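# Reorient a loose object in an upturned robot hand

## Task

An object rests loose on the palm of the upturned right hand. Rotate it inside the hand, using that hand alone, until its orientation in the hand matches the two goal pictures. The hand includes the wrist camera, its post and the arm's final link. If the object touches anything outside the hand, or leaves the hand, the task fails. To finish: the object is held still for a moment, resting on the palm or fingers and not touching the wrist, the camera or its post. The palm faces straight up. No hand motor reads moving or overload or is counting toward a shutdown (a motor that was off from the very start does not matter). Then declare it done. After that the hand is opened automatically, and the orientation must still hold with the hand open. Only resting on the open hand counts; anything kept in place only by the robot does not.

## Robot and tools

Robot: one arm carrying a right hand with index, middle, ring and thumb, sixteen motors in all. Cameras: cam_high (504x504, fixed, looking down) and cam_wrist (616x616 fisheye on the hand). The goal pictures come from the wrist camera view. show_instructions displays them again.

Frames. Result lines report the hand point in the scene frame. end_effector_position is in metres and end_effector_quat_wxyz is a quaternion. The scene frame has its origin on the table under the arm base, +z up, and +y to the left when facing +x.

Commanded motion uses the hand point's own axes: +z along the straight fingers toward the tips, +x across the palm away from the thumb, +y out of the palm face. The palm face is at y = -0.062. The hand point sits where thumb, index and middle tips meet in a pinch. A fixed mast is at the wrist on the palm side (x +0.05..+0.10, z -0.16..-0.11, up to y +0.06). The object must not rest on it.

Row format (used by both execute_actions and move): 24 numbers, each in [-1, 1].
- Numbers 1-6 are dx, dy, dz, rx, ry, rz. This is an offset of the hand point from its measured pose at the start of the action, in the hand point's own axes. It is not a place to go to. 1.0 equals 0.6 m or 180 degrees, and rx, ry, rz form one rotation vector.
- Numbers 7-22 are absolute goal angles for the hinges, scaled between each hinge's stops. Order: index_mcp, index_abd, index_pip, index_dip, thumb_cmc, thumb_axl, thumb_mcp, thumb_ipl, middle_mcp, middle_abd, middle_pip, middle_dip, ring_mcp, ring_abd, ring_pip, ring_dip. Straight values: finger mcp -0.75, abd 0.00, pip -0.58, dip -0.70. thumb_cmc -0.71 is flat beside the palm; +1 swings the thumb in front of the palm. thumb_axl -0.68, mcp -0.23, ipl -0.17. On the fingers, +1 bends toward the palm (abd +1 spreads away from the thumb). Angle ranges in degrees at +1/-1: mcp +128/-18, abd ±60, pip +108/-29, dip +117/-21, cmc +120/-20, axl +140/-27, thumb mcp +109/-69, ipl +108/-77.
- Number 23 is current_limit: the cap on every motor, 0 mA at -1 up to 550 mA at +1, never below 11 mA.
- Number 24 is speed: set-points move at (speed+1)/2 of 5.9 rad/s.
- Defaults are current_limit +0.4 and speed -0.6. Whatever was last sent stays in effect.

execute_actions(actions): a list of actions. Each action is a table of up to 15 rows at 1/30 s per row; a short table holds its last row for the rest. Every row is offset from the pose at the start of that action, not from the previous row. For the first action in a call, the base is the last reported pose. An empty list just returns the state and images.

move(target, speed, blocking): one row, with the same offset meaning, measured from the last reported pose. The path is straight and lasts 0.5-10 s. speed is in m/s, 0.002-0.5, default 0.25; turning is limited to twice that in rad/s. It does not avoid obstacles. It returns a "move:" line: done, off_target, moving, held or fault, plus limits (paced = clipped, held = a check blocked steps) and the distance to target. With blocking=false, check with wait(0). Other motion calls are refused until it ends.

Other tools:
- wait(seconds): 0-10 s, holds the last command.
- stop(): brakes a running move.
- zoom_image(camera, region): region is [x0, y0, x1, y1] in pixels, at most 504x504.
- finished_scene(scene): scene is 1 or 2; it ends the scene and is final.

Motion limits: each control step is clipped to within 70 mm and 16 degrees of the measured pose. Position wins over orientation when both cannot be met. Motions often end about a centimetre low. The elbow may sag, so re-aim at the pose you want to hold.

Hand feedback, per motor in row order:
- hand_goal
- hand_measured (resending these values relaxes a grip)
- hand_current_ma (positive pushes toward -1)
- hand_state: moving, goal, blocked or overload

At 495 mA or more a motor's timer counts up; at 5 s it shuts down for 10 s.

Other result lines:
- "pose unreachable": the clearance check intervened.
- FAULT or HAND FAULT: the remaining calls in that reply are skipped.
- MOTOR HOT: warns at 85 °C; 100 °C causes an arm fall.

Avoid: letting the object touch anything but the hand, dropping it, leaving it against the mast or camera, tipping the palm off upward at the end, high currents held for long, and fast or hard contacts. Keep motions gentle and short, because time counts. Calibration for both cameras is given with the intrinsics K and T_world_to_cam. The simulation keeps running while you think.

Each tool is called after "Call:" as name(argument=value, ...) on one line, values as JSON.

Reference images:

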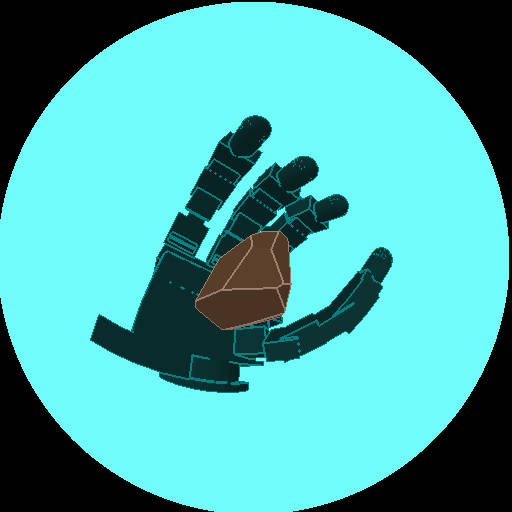

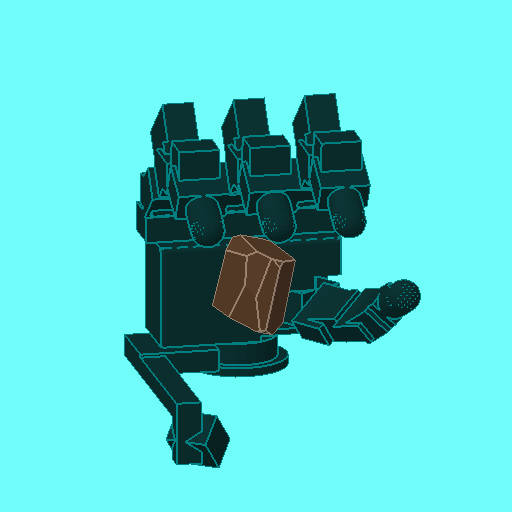

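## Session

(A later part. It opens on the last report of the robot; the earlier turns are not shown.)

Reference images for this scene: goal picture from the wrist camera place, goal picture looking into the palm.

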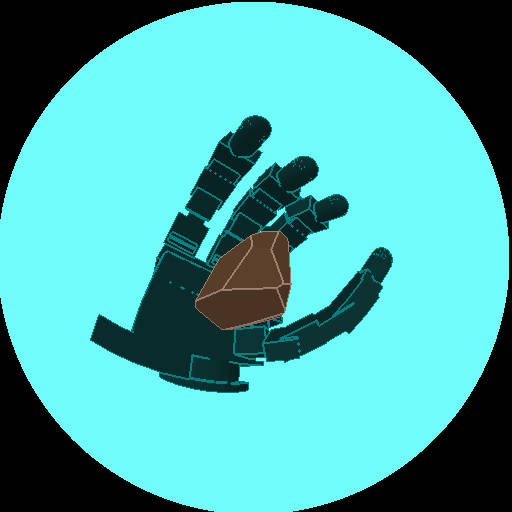

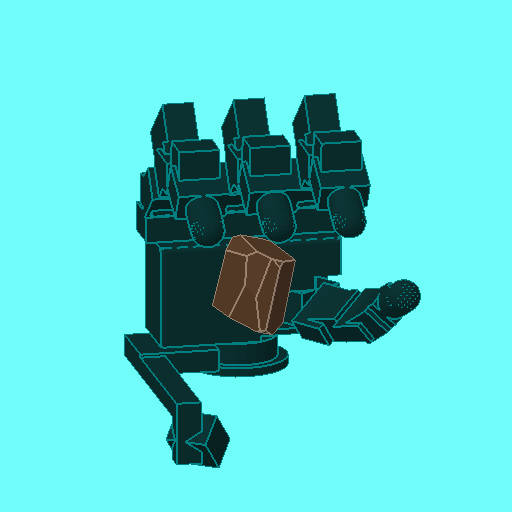

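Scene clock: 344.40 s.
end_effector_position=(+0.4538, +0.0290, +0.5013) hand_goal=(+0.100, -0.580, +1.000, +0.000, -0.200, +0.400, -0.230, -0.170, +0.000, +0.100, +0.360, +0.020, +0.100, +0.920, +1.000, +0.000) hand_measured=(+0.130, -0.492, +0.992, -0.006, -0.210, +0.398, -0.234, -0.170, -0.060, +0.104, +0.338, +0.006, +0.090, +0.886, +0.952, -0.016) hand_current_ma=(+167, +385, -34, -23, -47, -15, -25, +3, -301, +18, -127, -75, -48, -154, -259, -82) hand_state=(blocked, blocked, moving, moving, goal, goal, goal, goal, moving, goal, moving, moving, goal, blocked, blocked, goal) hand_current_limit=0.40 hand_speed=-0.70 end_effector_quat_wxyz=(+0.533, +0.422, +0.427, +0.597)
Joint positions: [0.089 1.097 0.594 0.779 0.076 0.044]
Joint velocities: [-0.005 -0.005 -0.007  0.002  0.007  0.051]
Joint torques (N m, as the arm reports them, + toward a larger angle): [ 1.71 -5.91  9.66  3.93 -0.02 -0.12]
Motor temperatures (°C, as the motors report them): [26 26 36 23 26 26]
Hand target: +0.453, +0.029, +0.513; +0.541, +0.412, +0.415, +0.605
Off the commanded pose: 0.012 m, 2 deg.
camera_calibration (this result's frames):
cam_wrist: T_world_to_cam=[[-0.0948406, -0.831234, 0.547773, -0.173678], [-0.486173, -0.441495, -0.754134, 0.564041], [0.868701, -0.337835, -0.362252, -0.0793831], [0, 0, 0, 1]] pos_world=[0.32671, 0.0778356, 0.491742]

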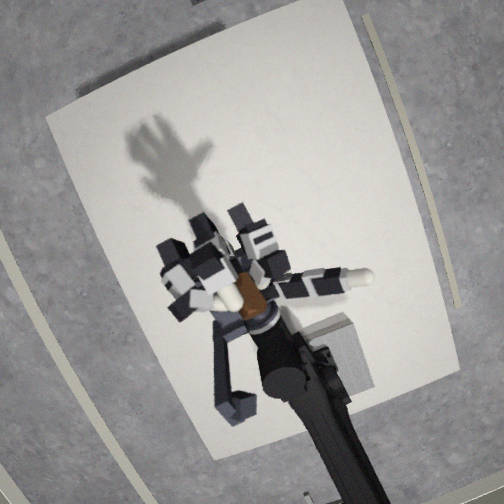

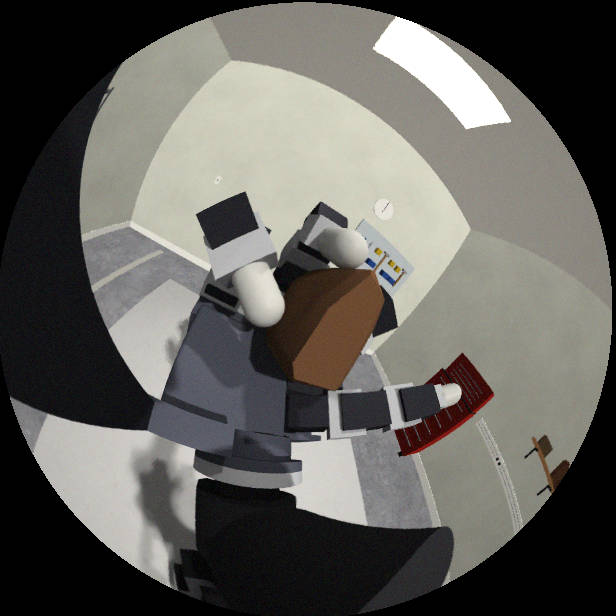

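Call:
execute_actions(actions=[[[0,0.02,0.005,-0.012,0,0, 0.1,-0.58,1.0,0.0, -0.2,0.4,-0.23,-0.17, 0.18,0.05,0.22,0.02, 0.1,0.92,1.0,0.0, 0.4,-0.7]]])

Call:
zoom_image(camera="cam_wrist", region=[170, 190, 430, 450])

Scene clock: 347.63 s.
end_effector_position=(+0.4538, +0.0290, +0.5013) hand_goal=(+0.100, -0.580, +1.000, +0.000, -0.200, +0.400, -0.230, -0.170, +0.180, +0.050, +0.220, +0.020, +0.100, +0.920, +1.000, +0.000) hand_measured=(+0.130, -0.492, +1.000, +0.002, -0.210, +0.398, -0.234, -0.170, +0.136, +0.052, +0.200, +0.006, +0.092, +0.886, +0.950, -0.018) hand_current_ma=(+166, +385, +0, +7, -47, -15, -25, +3, -237, +13, -112, -75, -45, -153, -266, -90) hand_state=(blocked, blocked, goal, goal, goal, goal, goal, goal, blocked, goal, blocked, goal, goal, blocked, blocked, goal) hand_current_limit=0.40 hand_speed=-0.70 end_effector_quat_wxyz=(+0.533, +0.422, +0.427, +0.597)
Joint positions: [0.089 1.097 0.594 0.779 0.076 0.044]
Joint velocities: [ 0.005 -0.024  0.002 -0.002  0.037 -0.051]
Joint torques (N m, as the arm reports them, + toward a larger angle): [ 1.92 -5.71  9.57  3.94 -0.03 -0.13]
Motor temperatures (°C, as the motors report them): [26 26 36 23 26 26]
Hand target: +0.453, +0.029, +0.513; +0.541, +0.412, +0.415, +0.605
Off the commanded pose: 0.012 m, 2 deg.
camera_calibration (this result's frames):
cam_wrist: T_world_to_cam=[[-0.0948406, -0.831234, 0.547773, -0.173678], [-0.486173, -0.441495, -0.754134, 0.564041], [0.868701, -0.337835, -0.362252, -0.0793831], [0, 0, 0, 1]] pos_world=[0.32671, 0.0778356, 0.491742]

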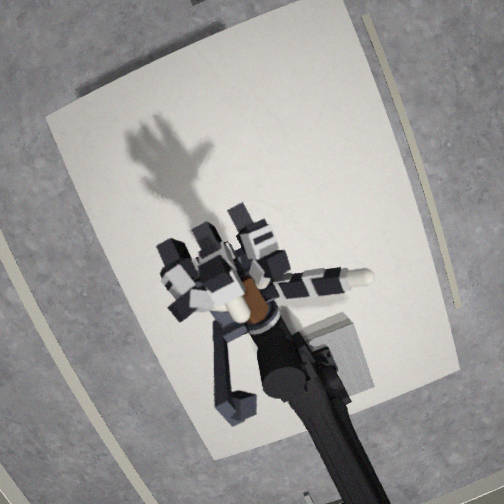

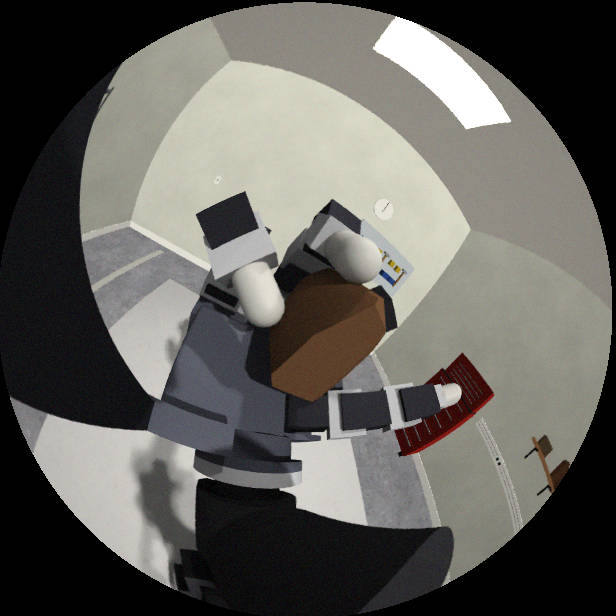

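Region (170, 190, 430, 450) of cam_wrist's 616x616 image, scaled by 1.938, with more detail than that image has.

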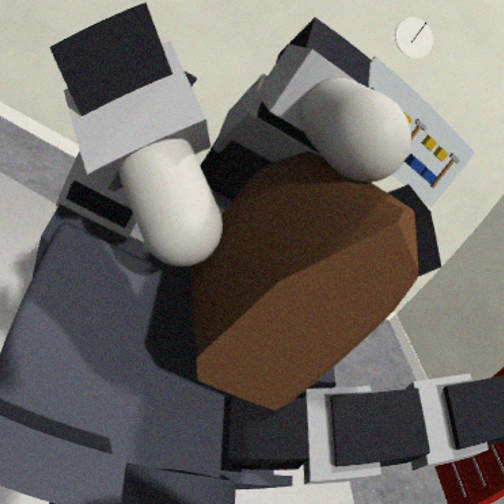

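Call:
execute_actions(actions=[[[0,0.03,0.0,0.075,0,-0.005, 0.1,-0.52,1.0,0.0, -0.2,0.4,-0.23,-0.17, 0.1,0.0,-0.1,-0.3, 0.1,0.9,1.0,0.0, 0.4,-0.5]],[[0,0.03,0.0,-0.012,0,0, 0.1,-0.5,1.0,0.0, -0.2,0.4,-0.23,-0.17, 0.0,0.0,-0.3,-0.3, 0.1,0.65,1.0,0.0, 0.4,-0.75]]])

Call:
zoom_image(camera="cam_wrist", region=[170, 190, 430, 450])

Call:
zoom_image(camera="cam_high", region=[150, 200, 370, 420])

Scene clock: 353.57 s.
end_effector_position=(+0.4426, +0.0292, +0.4885) hand_goal=(+0.100, -0.500, +1.000, +0.000, -0.200, +0.400, -0.230, -0.170, +0.000, +0.000, -0.300, -0.300, +0.100, +0.650, +1.000, +0.000) hand_measured=(+0.102, -0.488, +1.000, +0.002, -0.212, +0.398, -0.234, -0.170, -0.006, +0.002, -0.298, -0.298, +0.090, +0.652, +0.990, -0.008) hand_current_ma=(+13, +59, -1, +6, -58, -15, -29, +2, -28, +13, +8, +15, -55, +9, -58, -41) hand_state=(goal, moving, goal, goal, goal, goal, goal, goal, goal, goal, goal, goal, goal, moving, moving, moving) hand_current_limit=0.40 hand_speed=-0.75 end_effector_quat_wxyz=(+0.477, +0.486, +0.507, +0.528)
Joint positions: [0.089 0.878 0.611 0.27  0.065 0.044]
Joint velocities: [-0.005 -0.005 -0.007  0.002  0.095 -0.007]
Joint torques (N m, as the arm reports them, + toward a larger angle): [ 1.54 -4.11 10.87  3.65  0.02 -0.12]
Motor temperatures (°C, as the motors report them): [26 26 36 23 26 26]
Hand target: +0.442, +0.029, +0.507; +0.486, +0.477, +0.497, +0.538
Off the commanded pose: 0.018 m, 2 deg.
camera_calibration (this result's frames):
cam_wrist: T_world_to_cam=[[0.064642, -0.80929, 0.583842, -0.256468], [-0.664328, -0.471477, -0.579981, 0.543697], [0.744641, -0.350372, -0.568111, 0.0816706], [0, 0, 0, 1]] pos_world=[0.316956, 0.0773987, 0.511468]

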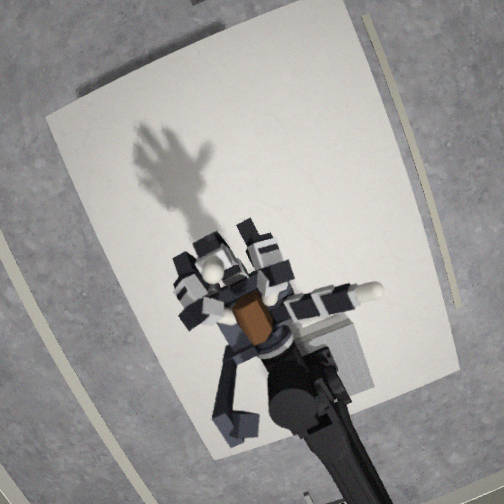

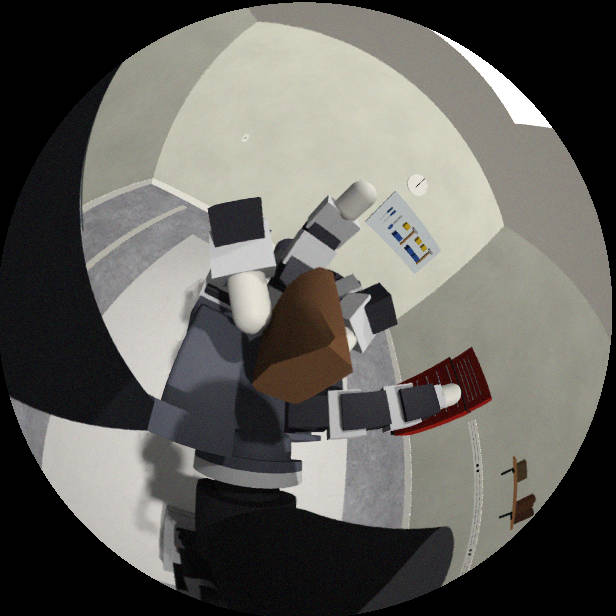

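Region (170, 190, 430, 450) of cam_wrist's 616x616 image, scaled by 1.938, with more detail than that image has.

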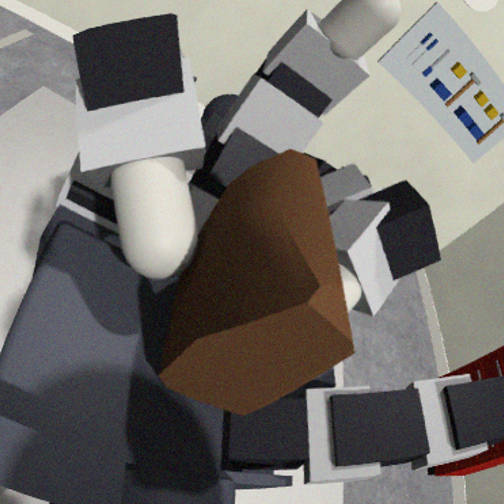

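Region (150, 200, 370, 420) of cam_high's 504x504 image, scaled by 2.291, with more detail than that image has.

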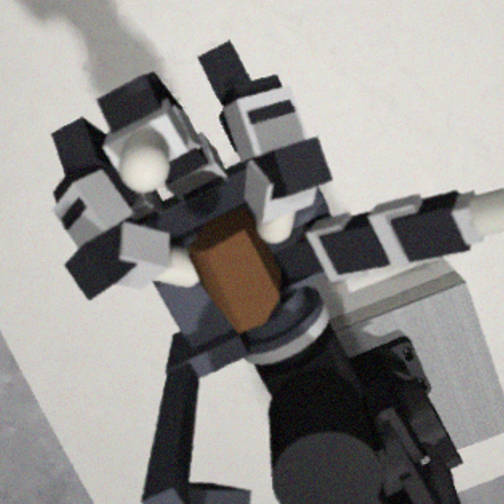

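Call:
execute_actions(actions=[[[0,0.03,0.0,-0.012,0,0, 0.1,-0.2,1.0,0.0, 0.55,0.4,-0.23,-0.17, 0.0,0.0,-0.3,-0.3, 0.1,0.68,1.0,0.0, 0.5,-0.3]],[[0,0.03,0.0,-0.012,0,0, 0.1,-0.2,1.0,0.0, 0.72,0.4,-0.23,-0.17, 0.0,0.0,-0.3,-0.3, 0.1,0.68,1.0,0.0, 0.4,-0.75]]])

Call:
zoom_image(camera="cam_high", region=[150, 200, 370, 420])

Scene clock: 360.10 s.
end_effector_position=(+0.4426, +0.0292, +0.4885) hand_goal=(+0.100, -0.200, +1.000, +0.000, +0.720, +0.400, -0.230, -0.170, +0.000, +0.000, -0.300, -0.300, +0.100, +0.680, +1.000, +0.000) hand_measured=(+0.100, -0.204, +1.000, +0.002, +0.550, +0.398, -0.234, -0.170, -0.006, +0.002, -0.298, -0.298, +0.092, +0.678, +1.000, -0.002) hand_current_ma=(-2, -15, -1, +6, -70, -15, -24, +2, -27, +13, +9, +15, -45, -13, -1, -13) hand_state=(goal, goal, goal, goal, moving, goal, goal, goal, goal, goal, goal, goal, goal, goal, goal, goal) hand_current_limit=0.40 hand_speed=-0.75 end_effector_quat_wxyz=(+0.477, +0.486, +0.507, +0.528)
Joint positions: [0.089 0.878 0.611 0.27  0.065 0.044]
Joint velocities: [-0.005 -0.015 -0.002 -0.007  0.051 -0.022]
Joint torques (N m, as the arm reports them, + toward a larger angle): [ 1.95 -4.41 10.9   3.69  0.02 -0.05]
Motor temperatures (°C, as the motors report them): [26 26 36 23 26 26]
Hand target: +0.442, +0.029, +0.506; +0.486, +0.477, +0.497, +0.537
Off the commanded pose: 0.018 m, 2 deg.
camera_calibration (this result's frames):
cam_wrist: T_world_to_cam=[[0.064642, -0.80929, 0.583842, -0.256468], [-0.664328, -0.471477, -0.579981, 0.543697], [0.744641, -0.350372, -0.568111, 0.0816706], [0, 0, 0, 1]] pos_world=[0.316956, 0.0773987, 0.511468]

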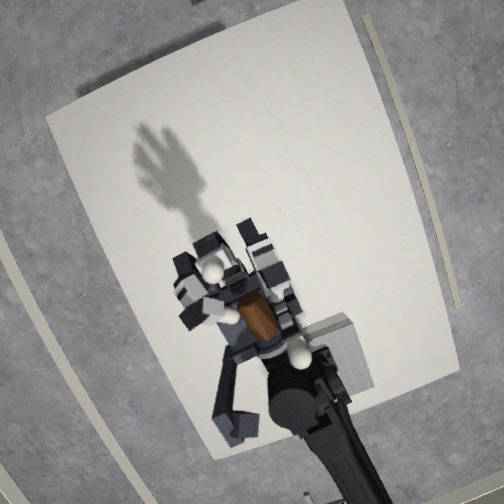

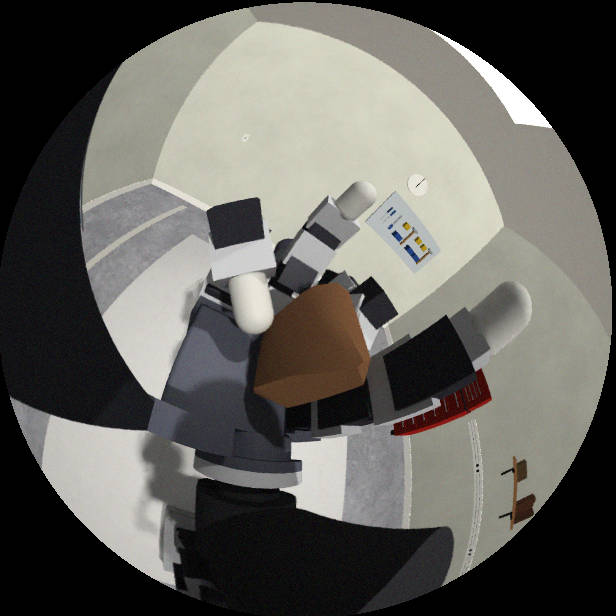

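Region (150, 200, 370, 420) of cam_high's 504x504 image, scaled by 2.291, with more detail than that image has.

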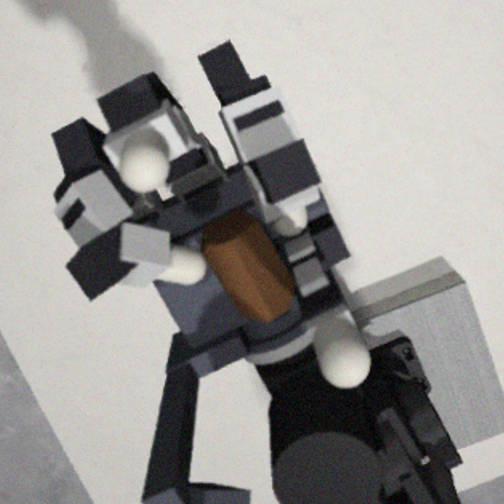

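Call:
execute_actions(actions=[[[0,0.03,0.0,-0.012,0,0, 0.1,-0.55,1.0,0.0, 0.85,0.4,-0.23,-0.17, 0.0,0.0,-0.3,-0.3, 0.1,0.35,1.0,0.0, 0.4,-0.75]],[[0,0.03,0.0,-0.012,0,0, 0.1,-0.75,1.0,0.0, 0.85,0.4,-0.23,-0.17, 0.0,0.0,-0.3,-0.3, 0.1,0.35,1.0,0.0, 0.4,-0.75]]])

Call:
zoom_image(camera="cam_high", region=[150, 200, 370, 420])

Call:
zoom_image(camera="cam_wrist", region=[170, 190, 430, 450])

Scene clock: 365.20 s.
end_effector_position=(+0.4426, +0.0292, +0.4885) hand_goal=(+0.100, -0.750, +1.000, +0.000, +0.850, +0.400, -0.230, -0.170, +0.000, +0.000, -0.300, -0.300, +0.100, +0.350, +1.000, +0.000) hand_measured=(+0.100, -0.746, +1.000, +0.002, +0.850, +0.398, -0.230, -0.170, -0.006, +0.002, -0.298, -0.298, +0.092, +0.354, +1.000, +0.000) hand_current_ma=(-2, +16, -1, +6, +4, -15, -2, +2, -27, +13, +9, +15, -45, +17, -1, +4) hand_state=(goal, goal, goal, goal, goal, goal, goal, goal, goal, goal, goal, goal, goal, goal, goal, goal) hand_current_limit=0.40 hand_speed=-0.75 end_effector_quat_wxyz=(+0.477, +0.486, +0.507, +0.528)
Joint positions: [0.089 0.878 0.611 0.27  0.065 0.044]
Joint velocities: [-0.015 -0.005 -0.017 -0.002  0.007  0.007]
Joint torques (N m, as the arm reports them, + toward a larger angle): [ 1.71 -4.39 10.91  3.77  0.03 -0.03]
Motor temperatures (°C, as the motors report them): [26 26 36 23 26 26]
Hand target: +0.442, +0.029, +0.506; +0.486, +0.477, +0.497, +0.537
Off the commanded pose: 0.018 m, 2 deg.
camera_calibration (this result's frames):
cam_wrist: T_world_to_cam=[[0.064642, -0.80929, 0.583842, -0.256468], [-0.664328, -0.471477, -0.579981, 0.543697], [0.744641, -0.350372, -0.568111, 0.0816706], [0, 0, 0, 1]] pos_world=[0.316956, 0.0773987, 0.511468]

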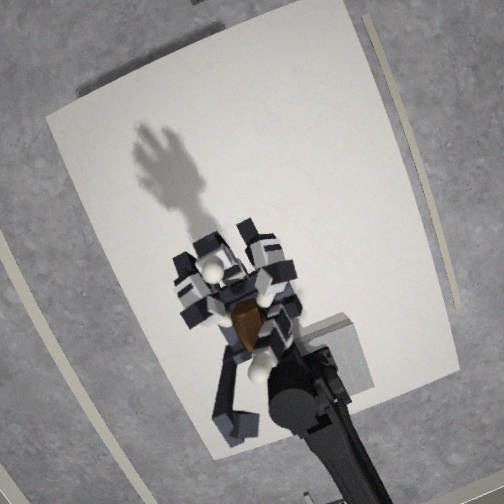

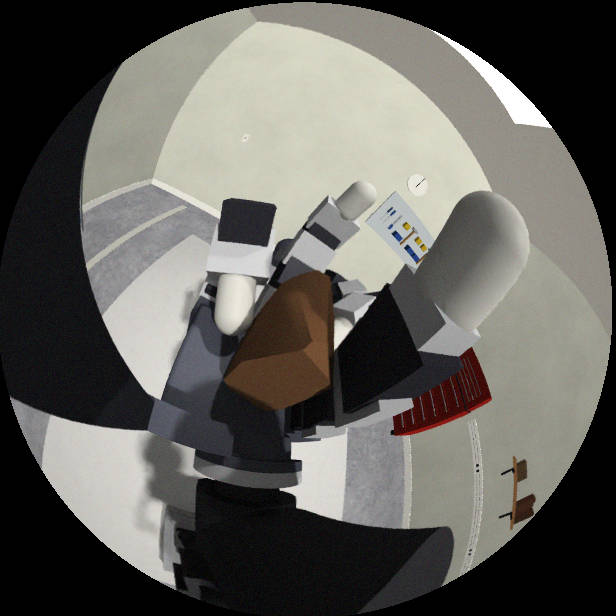

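Region (150, 200, 370, 420) of cam_high's 504x504 image, scaled by 2.291, with more detail than that image has.

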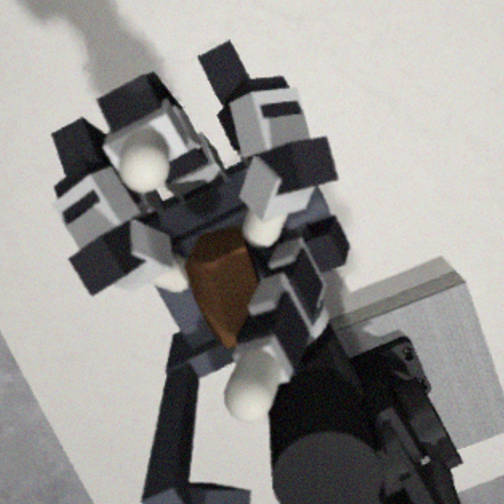

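Region (170, 190, 430, 450) of cam_wrist's 616x616 image, scaled by 1.938, with more detail than that image has.

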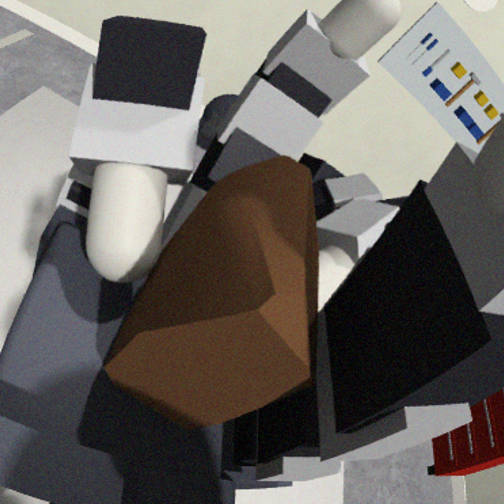

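Call:
execute_actions(actions=[[[0,0.03,0.0,-0.012,0,0, 0.1,-0.3,1.0,0.0, 0.45,0.4,-0.23,-0.17, 0.0,0.0,-0.3,-0.3, 0.1,0.1,1.0,0.0, 0.4,-0.6]],[[0,0.03,0.0,-0.012,0,0, 0.1,0,1.0,0.0, 0.1,0.4,-0.23,-0.17, 0.0,0.0,-0.3,-0.3, 0.1,0.0,1.0,0.0, 0.5,-0.4]]])

Call:
zoom_image(camera="cam_high", region=[180, 230, 330, 380])

Call:
zoom_image(camera="cam_wrist", region=[170, 190, 430, 450])

Scene clock: 371.10 s.
end_effector_position=(+0.4426, +0.0292, +0.4885) hand_goal=(+0.100, +0.000, +1.000, +0.000, +0.100, +0.400, -0.230, -0.170, +0.000, +0.000, -0.300, -0.300, +0.100, +0.000, +1.000, +0.000) hand_measured=(+0.100, -0.004, +1.000, +0.002, +0.094, +0.398, -0.232, -0.170, -0.006, +0.002, -0.298, -0.298, +0.092, +0.004, +1.000, +0.000) hand_current_ma=(-2, -14, -1, +6, -28, -15, -14, +2, -27, +13, +9, +15, -45, +15, -1, +4) hand_state=(goal, goal, goal, goal, goal, goal, goal, goal, goal, goal, goal, goal, goal, goal, goal, goal) hand_current_limit=0.50 hand_speed=-0.40 end_effector_quat_wxyz=(+0.477, +0.486, +0.507, +0.528)
Joint positions: [0.089 0.878 0.611 0.27  0.065 0.044]
Joint velocities: [ 0.005 -0.005  0.002 -0.002  0.037 -0.037]
Joint torques (N m, as the arm reports them, + toward a larger angle): [ 1.78 -4.48 10.77  3.73  0.02 -0.11]
Motor temperatures (°C, as the motors report them): [26 26 37 23 26 26]
Hand target: +0.442, +0.029, +0.506; +0.486, +0.477, +0.497, +0.537
Off the commanded pose: 0.018 m, 2 deg.
camera_calibration (this result's frames):
cam_wrist: T_world_to_cam=[[0.064642, -0.80929, 0.583842, -0.256468], [-0.664328, -0.471477, -0.579981, 0.543697], [0.744641, -0.350372, -0.568111, 0.0816706], [0, 0, 0, 1]] pos_world=[0.316956, 0.0773987, 0.511468]

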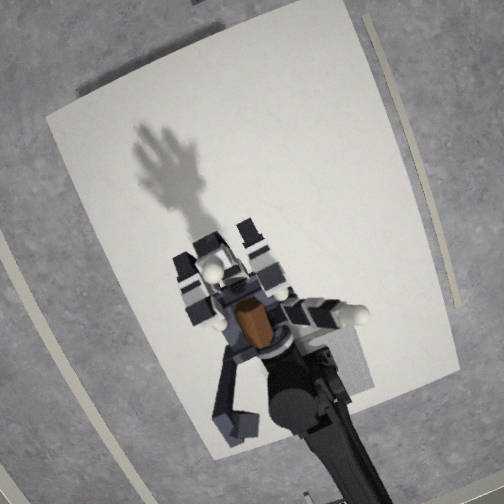

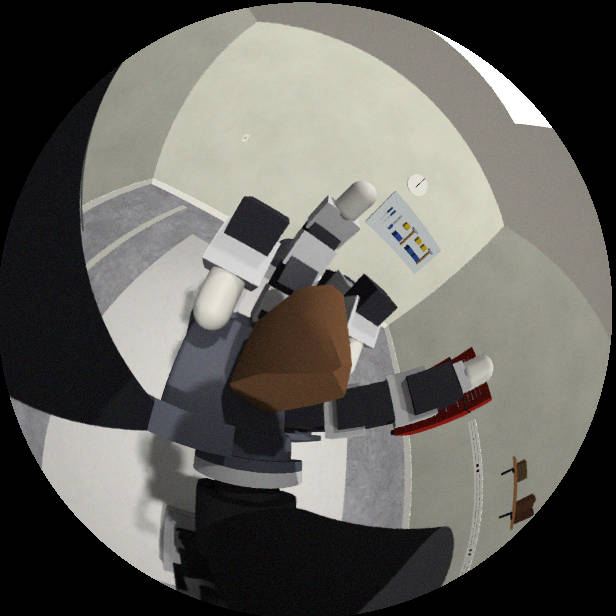

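Region (180, 230, 330, 380) of cam_high's 504x504 image, scaled by 3.360, with more detail than that image has.

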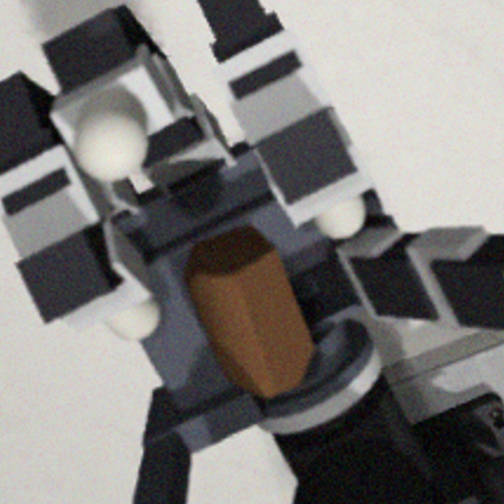

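Region (170, 190, 430, 450) of cam_wrist's 616x616 image, scaled by 1.938, with more detail than that image has.

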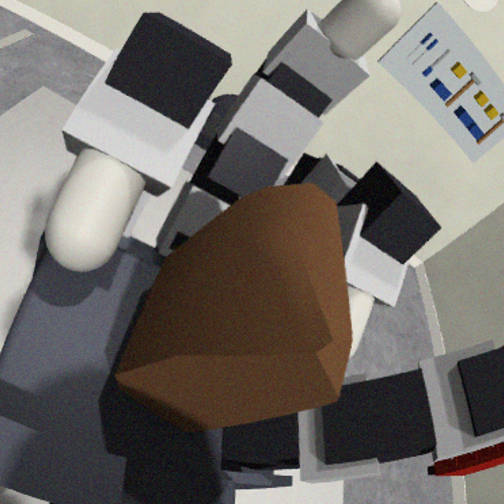

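Call:
execute_actions(actions=[[[0,0.03,0.0,-0.008,0,-0.014, -0.3,0,0.0,-0.4, -0.5,-0.4,-0.23,-0.17, -0.3,0.0,-0.3,-0.4, -0.3,0.0,0.0,-0.4, 0.6,-0.2]],[[0,0.03,0.0,-0.012,0,-0.003, -0.5,0,-0.4,-0.5, -0.7,-0.6,-0.23,-0.17, -0.5,0.0,-0.4,-0.5, -0.5,0.0,-0.4,-0.5, 0.6,-0.2]]])

Call:
wait(seconds=0.5)

Call:
zoom_image(camera="cam_high", region=[180, 230, 330, 380])

Call:
zoom_image(camera="cam_wrist", region=[170, 230, 430, 490])

Scene clock: 380.43 s.
end_effector_position=(+0.4426, +0.0326, +0.4893) hand_goal=(-0.500, +0.000, -0.400, -0.500, -0.700, -0.600, -0.230, -0.170, -0.500, +0.000, -0.400, -0.500, -0.500, +0.000, -0.400, -0.500) hand_measured=(-0.510, -0.002, -0.304, -0.498, -0.710, -0.596, -0.234, -0.170, -0.510, +0.002, -0.400, -0.498, -0.510, +0.004, -0.260, -0.498) hand_current_ma=(-53, -14, +61, +12, -56, +13, -22, +2, -53, +12, -3, +11, -53, +15, +58, +13) hand_state=(goal, goal, moving, goal, goal, moving, goal, goal, goal, goal, goal, goal, goal, goal, moving, goal) hand_current_limit=0.60 hand_speed=-0.20 end_effector_quat_wxyz=(+0.483, +0.475, +0.518, +0.522)
Joint positions: [0.085 0.878 0.611 0.27  0.052 0.01 ]
Joint velocities: [ 0.005 -0.005 -0.002 -0.002  0.022  0.022]
Joint torques (N m, as the arm reports them, + toward a larger angle): [ 1.56 -4.43 10.84  3.93 -0.04 -0.21]
Motor temperatures (°C, as the motors report them): [26 26 37 23 26 26]
Hand target: +0.442, +0.033, +0.507; +0.494, +0.464, +0.510, +0.529
Off the commanded pose: 0.018 m, 2 deg.
camera_calibration (this result's frames):
cam_wrist: T_world_to_cam=[[0.0701815, -0.788627, 0.610854, -0.270525], [-0.658698, -0.49651, -0.565328, 0.536926], [0.749128, -0.362692, -0.554312, 0.0749605], [0, 0, 0, 1]] pos_world=[0.316502, 0.080433, 0.510342]

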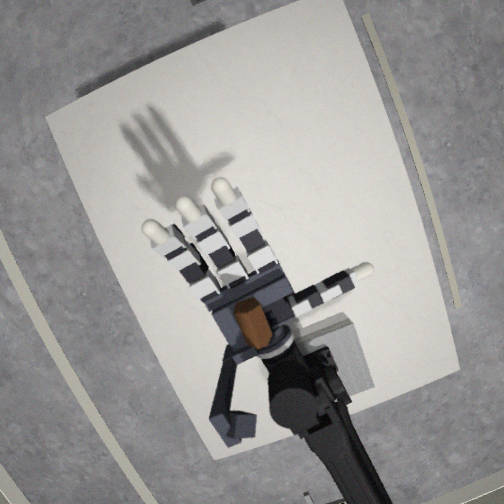

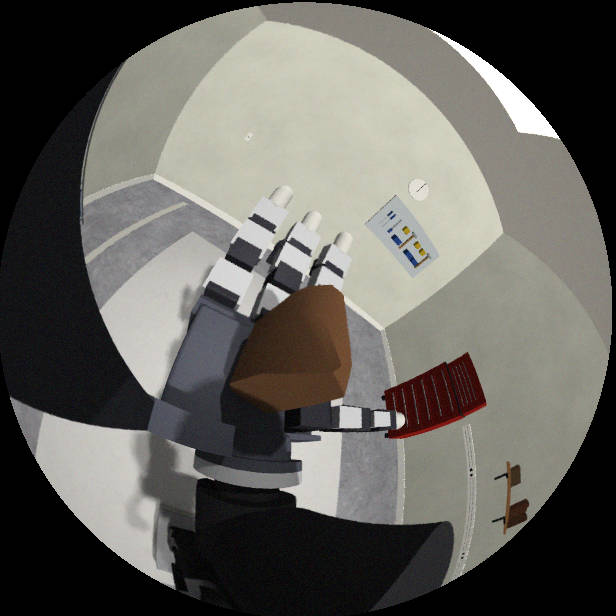

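Scene clock: 380.93 s.
end_effector_position=(+0.4426, +0.0326, +0.4893) hand_goal=(-0.500, +0.000, -0.400, -0.500, -0.700, -0.600, -0.230, -0.170, -0.500, +0.000, -0.400, -0.500, -0.500, +0.000, -0.400, -0.500) hand_measured=(-0.510, -0.002, -0.400, -0.498, -0.710, -0.598, -0.234, -0.170, -0.510, +0.002, -0.400, -0.498, -0.510, +0.004, -0.400, -0.498) hand_current_ma=(-56, -14, -1, +12, -56, +16, -22, +2, -53, +12, -3, +11, -57, +15, -1, +12) hand_state=(goal, goal, goal, goal, goal, goal, goal, goal, goal, goal, goal, goal, goal, goal, goal, goal) hand_current_limit=0.60 hand_speed=-0.20 end_effector_quat_wxyz=(+0.483, +0.475, +0.518, +0.522)
Joint positions: [0.085 0.878 0.611 0.27  0.052 0.01 ]
Joint velocities: [ 0.005 -0.005 -0.012 -0.002 -0.037 -0.007]
Joint torques (N m, as the arm reports them, + toward a larger angle): [ 1.64 -4.35 10.99  3.95 -0.06 -0.21]
Motor temperatures (°C, as the motors report them): [26 26 37 23 26 26]
Hand target: +0.442, +0.033, +0.507; +0.494, +0.464, +0.510, +0.529
Off the commanded pose: 0.018 m, 2 deg.
wait: 0.50 s; at rest by 0.27 s
camera_calibration (this result's frames):
cam_wrist: T_world_to_cam=[[0.0701815, -0.788627, 0.610854, -0.270525], [-0.658698, -0.49651, -0.565328, 0.536926], [0.749128, -0.362692, -0.554312, 0.0749605], [0, 0, 0, 1]] pos_world=[0.316502, 0.080433, 0.510342]

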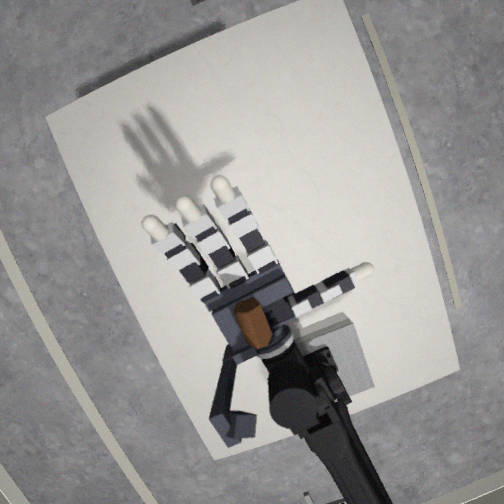

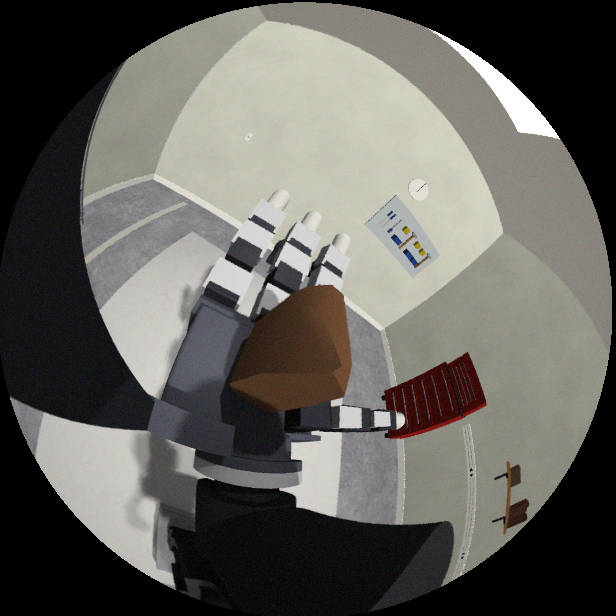

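Region (180, 230, 330, 380) of cam_high's 504x504 image, scaled by 3.360, with more detail than that image has.

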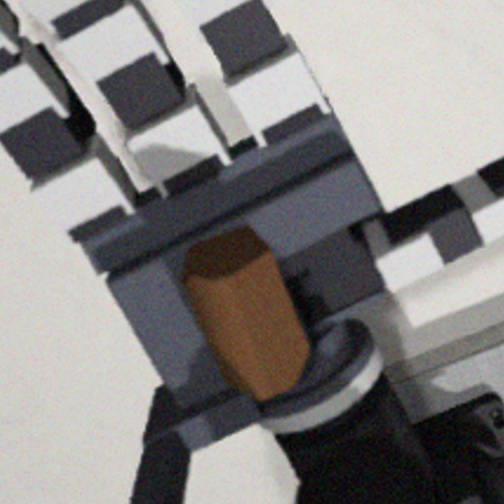

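Region (170, 230, 430, 490) of cam_wrist's 616x616 image, scaled by 1.938, with more detail than that image has.

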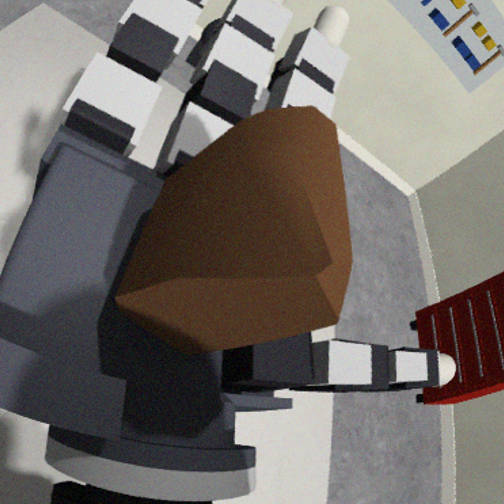

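Call:
execute_actions(actions=[[[0,0.03,0.0,-0.012,0,0, -0.5,0,-0.4,-0.5, 0.6,0.4,-0.23,-0.17, -0.5,0.0,-0.4,-0.5, 0.1,0.0,1.0,0.0, 0.75,0.3]],[[0,0.03,0.0,-0.012,0,0, -0.5,0,-0.4,-0.5, 0.75,0.4,-0.23,-0.17, -0.5,0.0,-0.4,-0.5, 0.14,0.3,1.0,0.0, 0.6,-0.3]],[[0,0.03,0.0,-0.012,0,0, -0.5,0,-0.4,-0.5, 0.95,0.4,-0.23,-0.17, -0.5,0.0,-0.4,-0.5, 0.14,0.42,1.0,0.0, 0.4,-0.75]]])

Call:
zoom_image(camera="cam_wrist", region=[170, 230, 430, 490])

Scene clock: 392.23 s.
end_effector_position=(+0.4426, +0.0326, +0.4893) hand_goal=(-0.500, +0.000, -0.400, -0.500, +0.950, +0.400, -0.230, -0.170, -0.500, +0.000, -0.400, -0.500, +0.140, +0.420, +1.000, +0.000) hand_measured=(-0.510, -0.002, -0.400, -0.498, +0.674, +0.398, -0.232, -0.170, -0.510, +0.002, -0.400, -0.498, +0.134, +0.416, +1.000, -0.002) hand_current_ma=(-58, -13, -2, +12, -35, -15, -10, +2, -55, +12, -3, +11, -37, -21, -1, -11) hand_state=(goal, goal, goal, goal, moving, goal, goal, goal, goal, goal, goal, goal, goal, goal, goal, goal) hand_current_limit=0.40 hand_speed=-0.75 end_effector_quat_wxyz=(+0.483, +0.475, +0.518, +0.522)
Joint positions: [0.085 0.878 0.611 0.27  0.052 0.01 ]
Joint velocities: [-0.015  0.005 -0.007 -0.007 -0.022 -0.037]
Joint torques (N m, as the arm reports them, + toward a larger angle): [ 2.01 -4.7  10.92  3.86  0.04 -0.02]
Motor temperatures (°C, as the motors report them): [26 26 37 23 26 26]
Hand target: +0.442, +0.033, +0.507; +0.492, +0.466, +0.508, +0.532
Off the commanded pose: 0.018 m, 2 deg.
camera_calibration (this result's frames):
cam_wrist: T_world_to_cam=[[0.0701815, -0.788627, 0.610854, -0.270525], [-0.658698, -0.49651, -0.565328, 0.536926], [0.749128, -0.362692, -0.554312, 0.0749605], [0, 0, 0, 1]] pos_world=[0.316502, 0.080433, 0.510342]

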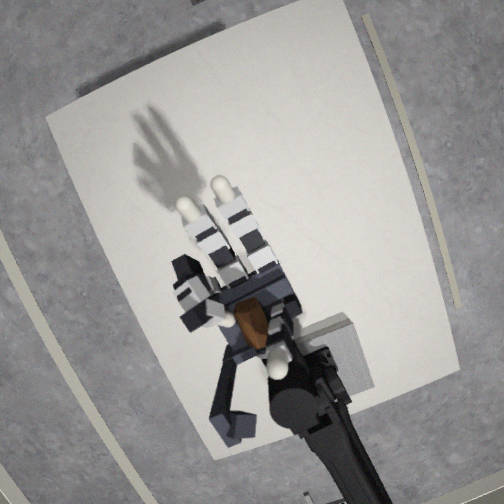

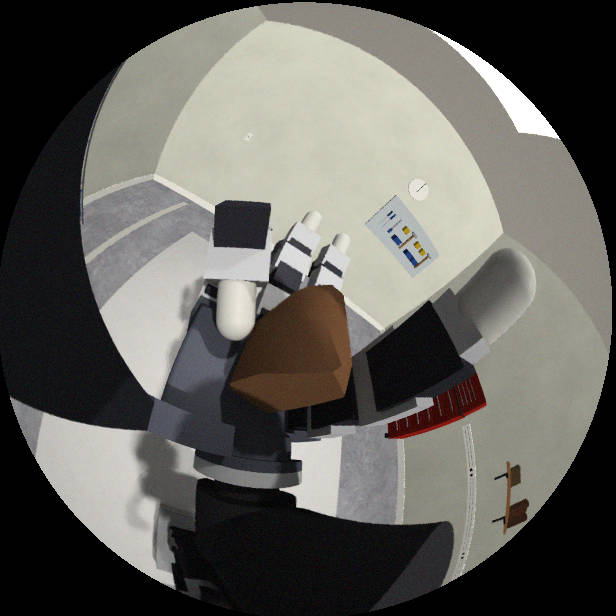

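Region (170, 230, 430, 490) of cam_wrist's 616x616 image, scaled by 1.938, with more detail than that image has.

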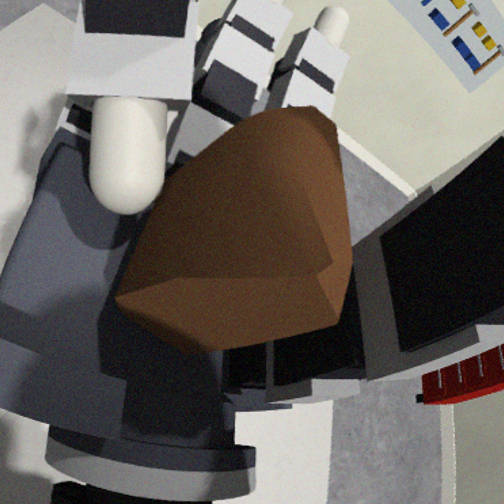

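Thumb has gone on to its goal while I was thinking; now release thumb and look.

Call:
execute_actions(actions=[])

Call:
zoom_image(camera="cam_wrist", region=[170, 230, 430, 490])

Scene clock: 396.67 s.
end_effector_position=(+0.4426, +0.0326, +0.4893) hand_goal=(-0.500, +0.000, -0.400, -0.500, +0.950, +0.400, -0.230, -0.170, -0.500, +0.000, -0.400, -0.500, +0.140, +0.420, +1.000, +0.000) hand_measured=(-0.510, -0.002, -0.400, -0.498, +0.908, +0.398, -0.236, -0.170, -0.510, +0.002, -0.400, -0.498, +0.140, +0.412, +1.000, +0.006) hand_current_ma=(-58, -13, -2, +12, -212, -16, -40, +2, -55, +12, -3, +11, +0, -37, +0, +29) hand_state=(goal, goal, goal, goal, blocked, goal, goal, goal, goal, goal, goal, goal, goal, goal, goal, goal) hand_current_limit=0.40 hand_speed=-0.75 end_effector_quat_wxyz=(+0.483, +0.475, +0.518, +0.522)
Joint positions: [0.085 0.878 0.611 0.27  0.052 0.01 ]
Joint velocities: [ 0.015 -0.015 -0.007  0.002 -0.022 -0.037]
Joint torques (N m, as the arm reports them, + toward a larger angle): [ 1.9  -4.52 10.95  3.84  0.04 -0.02]
Motor temperatures (°C, as the motors report them): [26 26 37 23 26 26]
Hand target: +0.442, +0.033, +0.507; +0.492, +0.466, +0.508, +0.532
Off the commanded pose: 0.018 m, 2 deg.
camera_calibration (this result's frames):
cam_wrist: T_world_to_cam=[[0.0701815, -0.788627, 0.610854, -0.270525], [-0.658698, -0.49651, -0.565328, 0.536926], [0.749128, -0.362692, -0.554312, 0.0749605], [0, 0, 0, 1]] pos_world=[0.316502, 0.080433, 0.510342]

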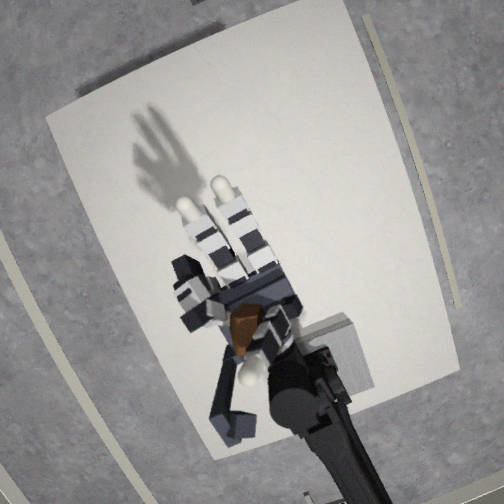

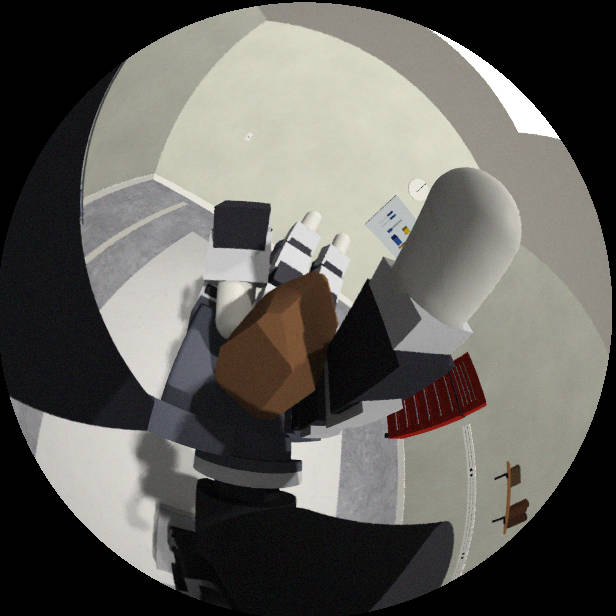

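Region (170, 230, 430, 490) of cam_wrist's 616x616 image, scaled by 1.938, with more detail than that image has.

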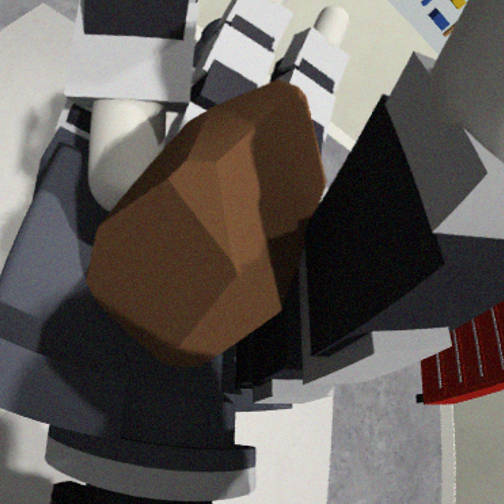

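Call:
execute_actions(actions=[])

Scene clock: 409.57 s.
end_effector_position=(+0.4426, +0.0326, +0.4893) hand_goal=(-0.500, +0.000, -0.400, -0.500, +0.950, +0.400, -0.230, -0.170, -0.500, +0.000, -0.400, -0.500, +0.140, +0.420, +1.000, +0.000) hand_measured=(-0.510, -0.002, -0.400, -0.498, +0.908, +0.398, -0.236, -0.170, -0.510, +0.002, -0.400, -0.498, +0.140, +0.412, +1.000, +0.006) hand_current_ma=(-58, -13, -2, +12, -212, -16, -40, +2, -55, +12, -3, +11, +0, -37, +0, +29) hand_state=(goal, goal, goal, goal, blocked, goal, goal, goal, goal, goal, goal, goal, goal, goal, goal, goal) hand_current_limit=0.40 hand_speed=-0.75 end_effector_quat_wxyz=(+0.483, +0.475, +0.518, +0.522)
Joint positions: [0.085 0.878 0.611 0.27  0.052 0.01 ]
Joint velocities: [-0.005 -0.005 -0.012 -0.012  0.051  0.007]
Joint torques (N m, as the arm reports them, + toward a larger angle): [ 1.98 -4.4  11.    3.83  0.03 -0.01]
Motor temperatures (°C, as the motors report them): [26 26 37 23 26 26]
Hand target: +0.442, +0.033, +0.507; +0.492, +0.466, +0.508, +0.532
Off the commanded pose: 0.018 m, 2 deg.
camera_calibration (this result's frames):
cam_wrist: T_world_to_cam=[[0.0701815, -0.788627, 0.610854, -0.270525], [-0.658698, -0.49651, -0.565328, 0.536926], [0.749128, -0.362692, -0.554312, 0.0749605], [0, 0, 0, 1]] pos_world=[0.316502, 0.080433, 0.510342]

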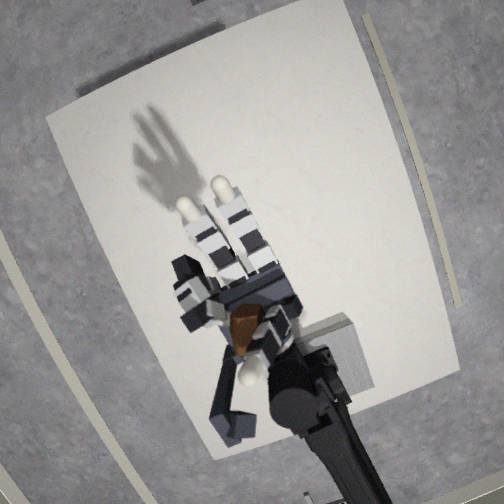

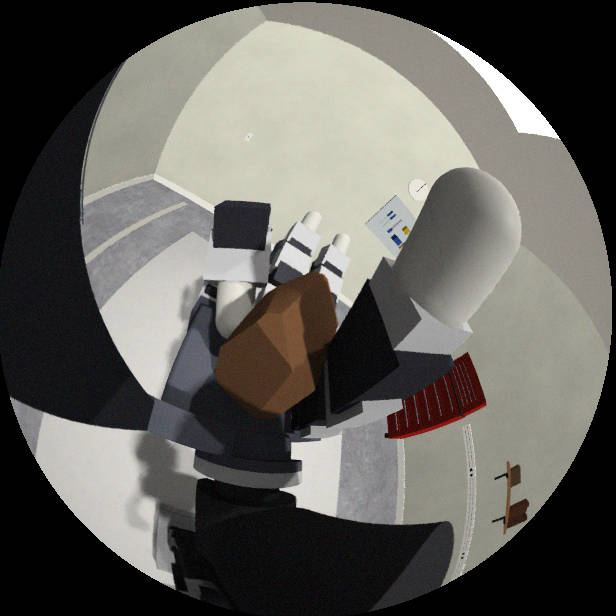

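Call:
execute_actions(actions=[[[0,0.03,0,-0.012,0,0,-0.5,0,-0.4,-0.5,0.7,0.4,-0.23,-0.17,-0.5,0,-0.4,-0.5,0.14,0.42,1.0,0,0.4,-0.75]],[[0,0.03,0,-0.012,0,0,-0.5,0,-0.4,-0.5,0.3,0.4,-0.23,-0.17,-0.5,0,-0.4,-0.5,0.14,0.3,1.0,0,0.4,-0.6]]])

Scene clock: 413.50 s.
end_effector_position=(+0.4426, +0.0326, +0.4893) hand_goal=(-0.500, +0.000, -0.400, -0.500, +0.300, +0.400, -0.230, -0.170, -0.500, +0.000, -0.400, -0.500, +0.140, +0.300, +1.000, +0.000) hand_measured=(-0.510, -0.002, -0.400, -0.498, +0.306, +0.398, -0.230, -0.170, -0.510, +0.002, -0.400, -0.498, +0.140, +0.304, +1.000, +0.004) hand_current_ma=(-58, -13, -2, +12, -32, -15, -5, +2, -55, +12, -3, +11, +0, +18, +0, +20) hand_state=(goal, goal, goal, goal, moving, goal, goal, goal, goal, goal, goal, goal, goal, goal, goal, goal) hand_current_limit=0.40 hand_speed=-0.60 end_effector_quat_wxyz=(+0.483, +0.475, +0.518, +0.522)
Joint positions: [0.085 0.878 0.611 0.27  0.052 0.01 ]
Joint velocities: [-0.005  0.005 -0.007 -0.012 -0.125 -0.051]
Joint torques (N m, as the arm reports them, + toward a larger angle): [ 2.09 -4.63 10.97  3.85  0.03 -0.08]
Motor temperatures (°C, as the motors report them): [26 26 37 23 26 26]
Hand target: +0.442, +0.033, +0.507; +0.492, +0.466, +0.508, +0.532
Off the commanded pose: 0.018 m, 2 deg.
camera_calibration (this result's frames):
cam_wrist: T_world_to_cam=[[0.0701815, -0.788627, 0.610854, -0.270525], [-0.658698, -0.49651, -0.565328, 0.536926], [0.749128, -0.362692, -0.554312, 0.0749605], [0, 0, 0, 1]] pos_world=[0.316502, 0.080433, 0.510342]

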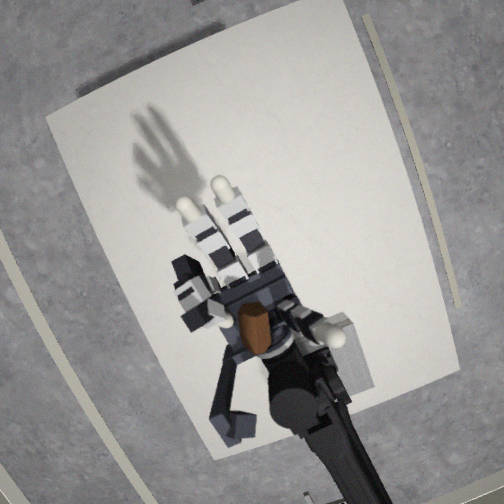

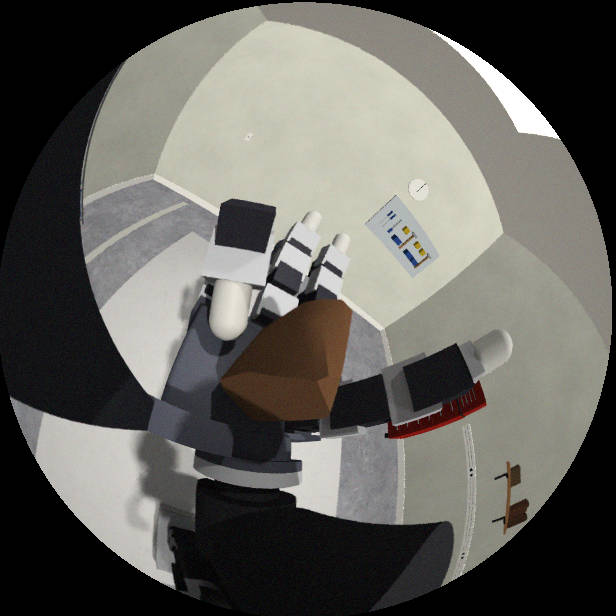

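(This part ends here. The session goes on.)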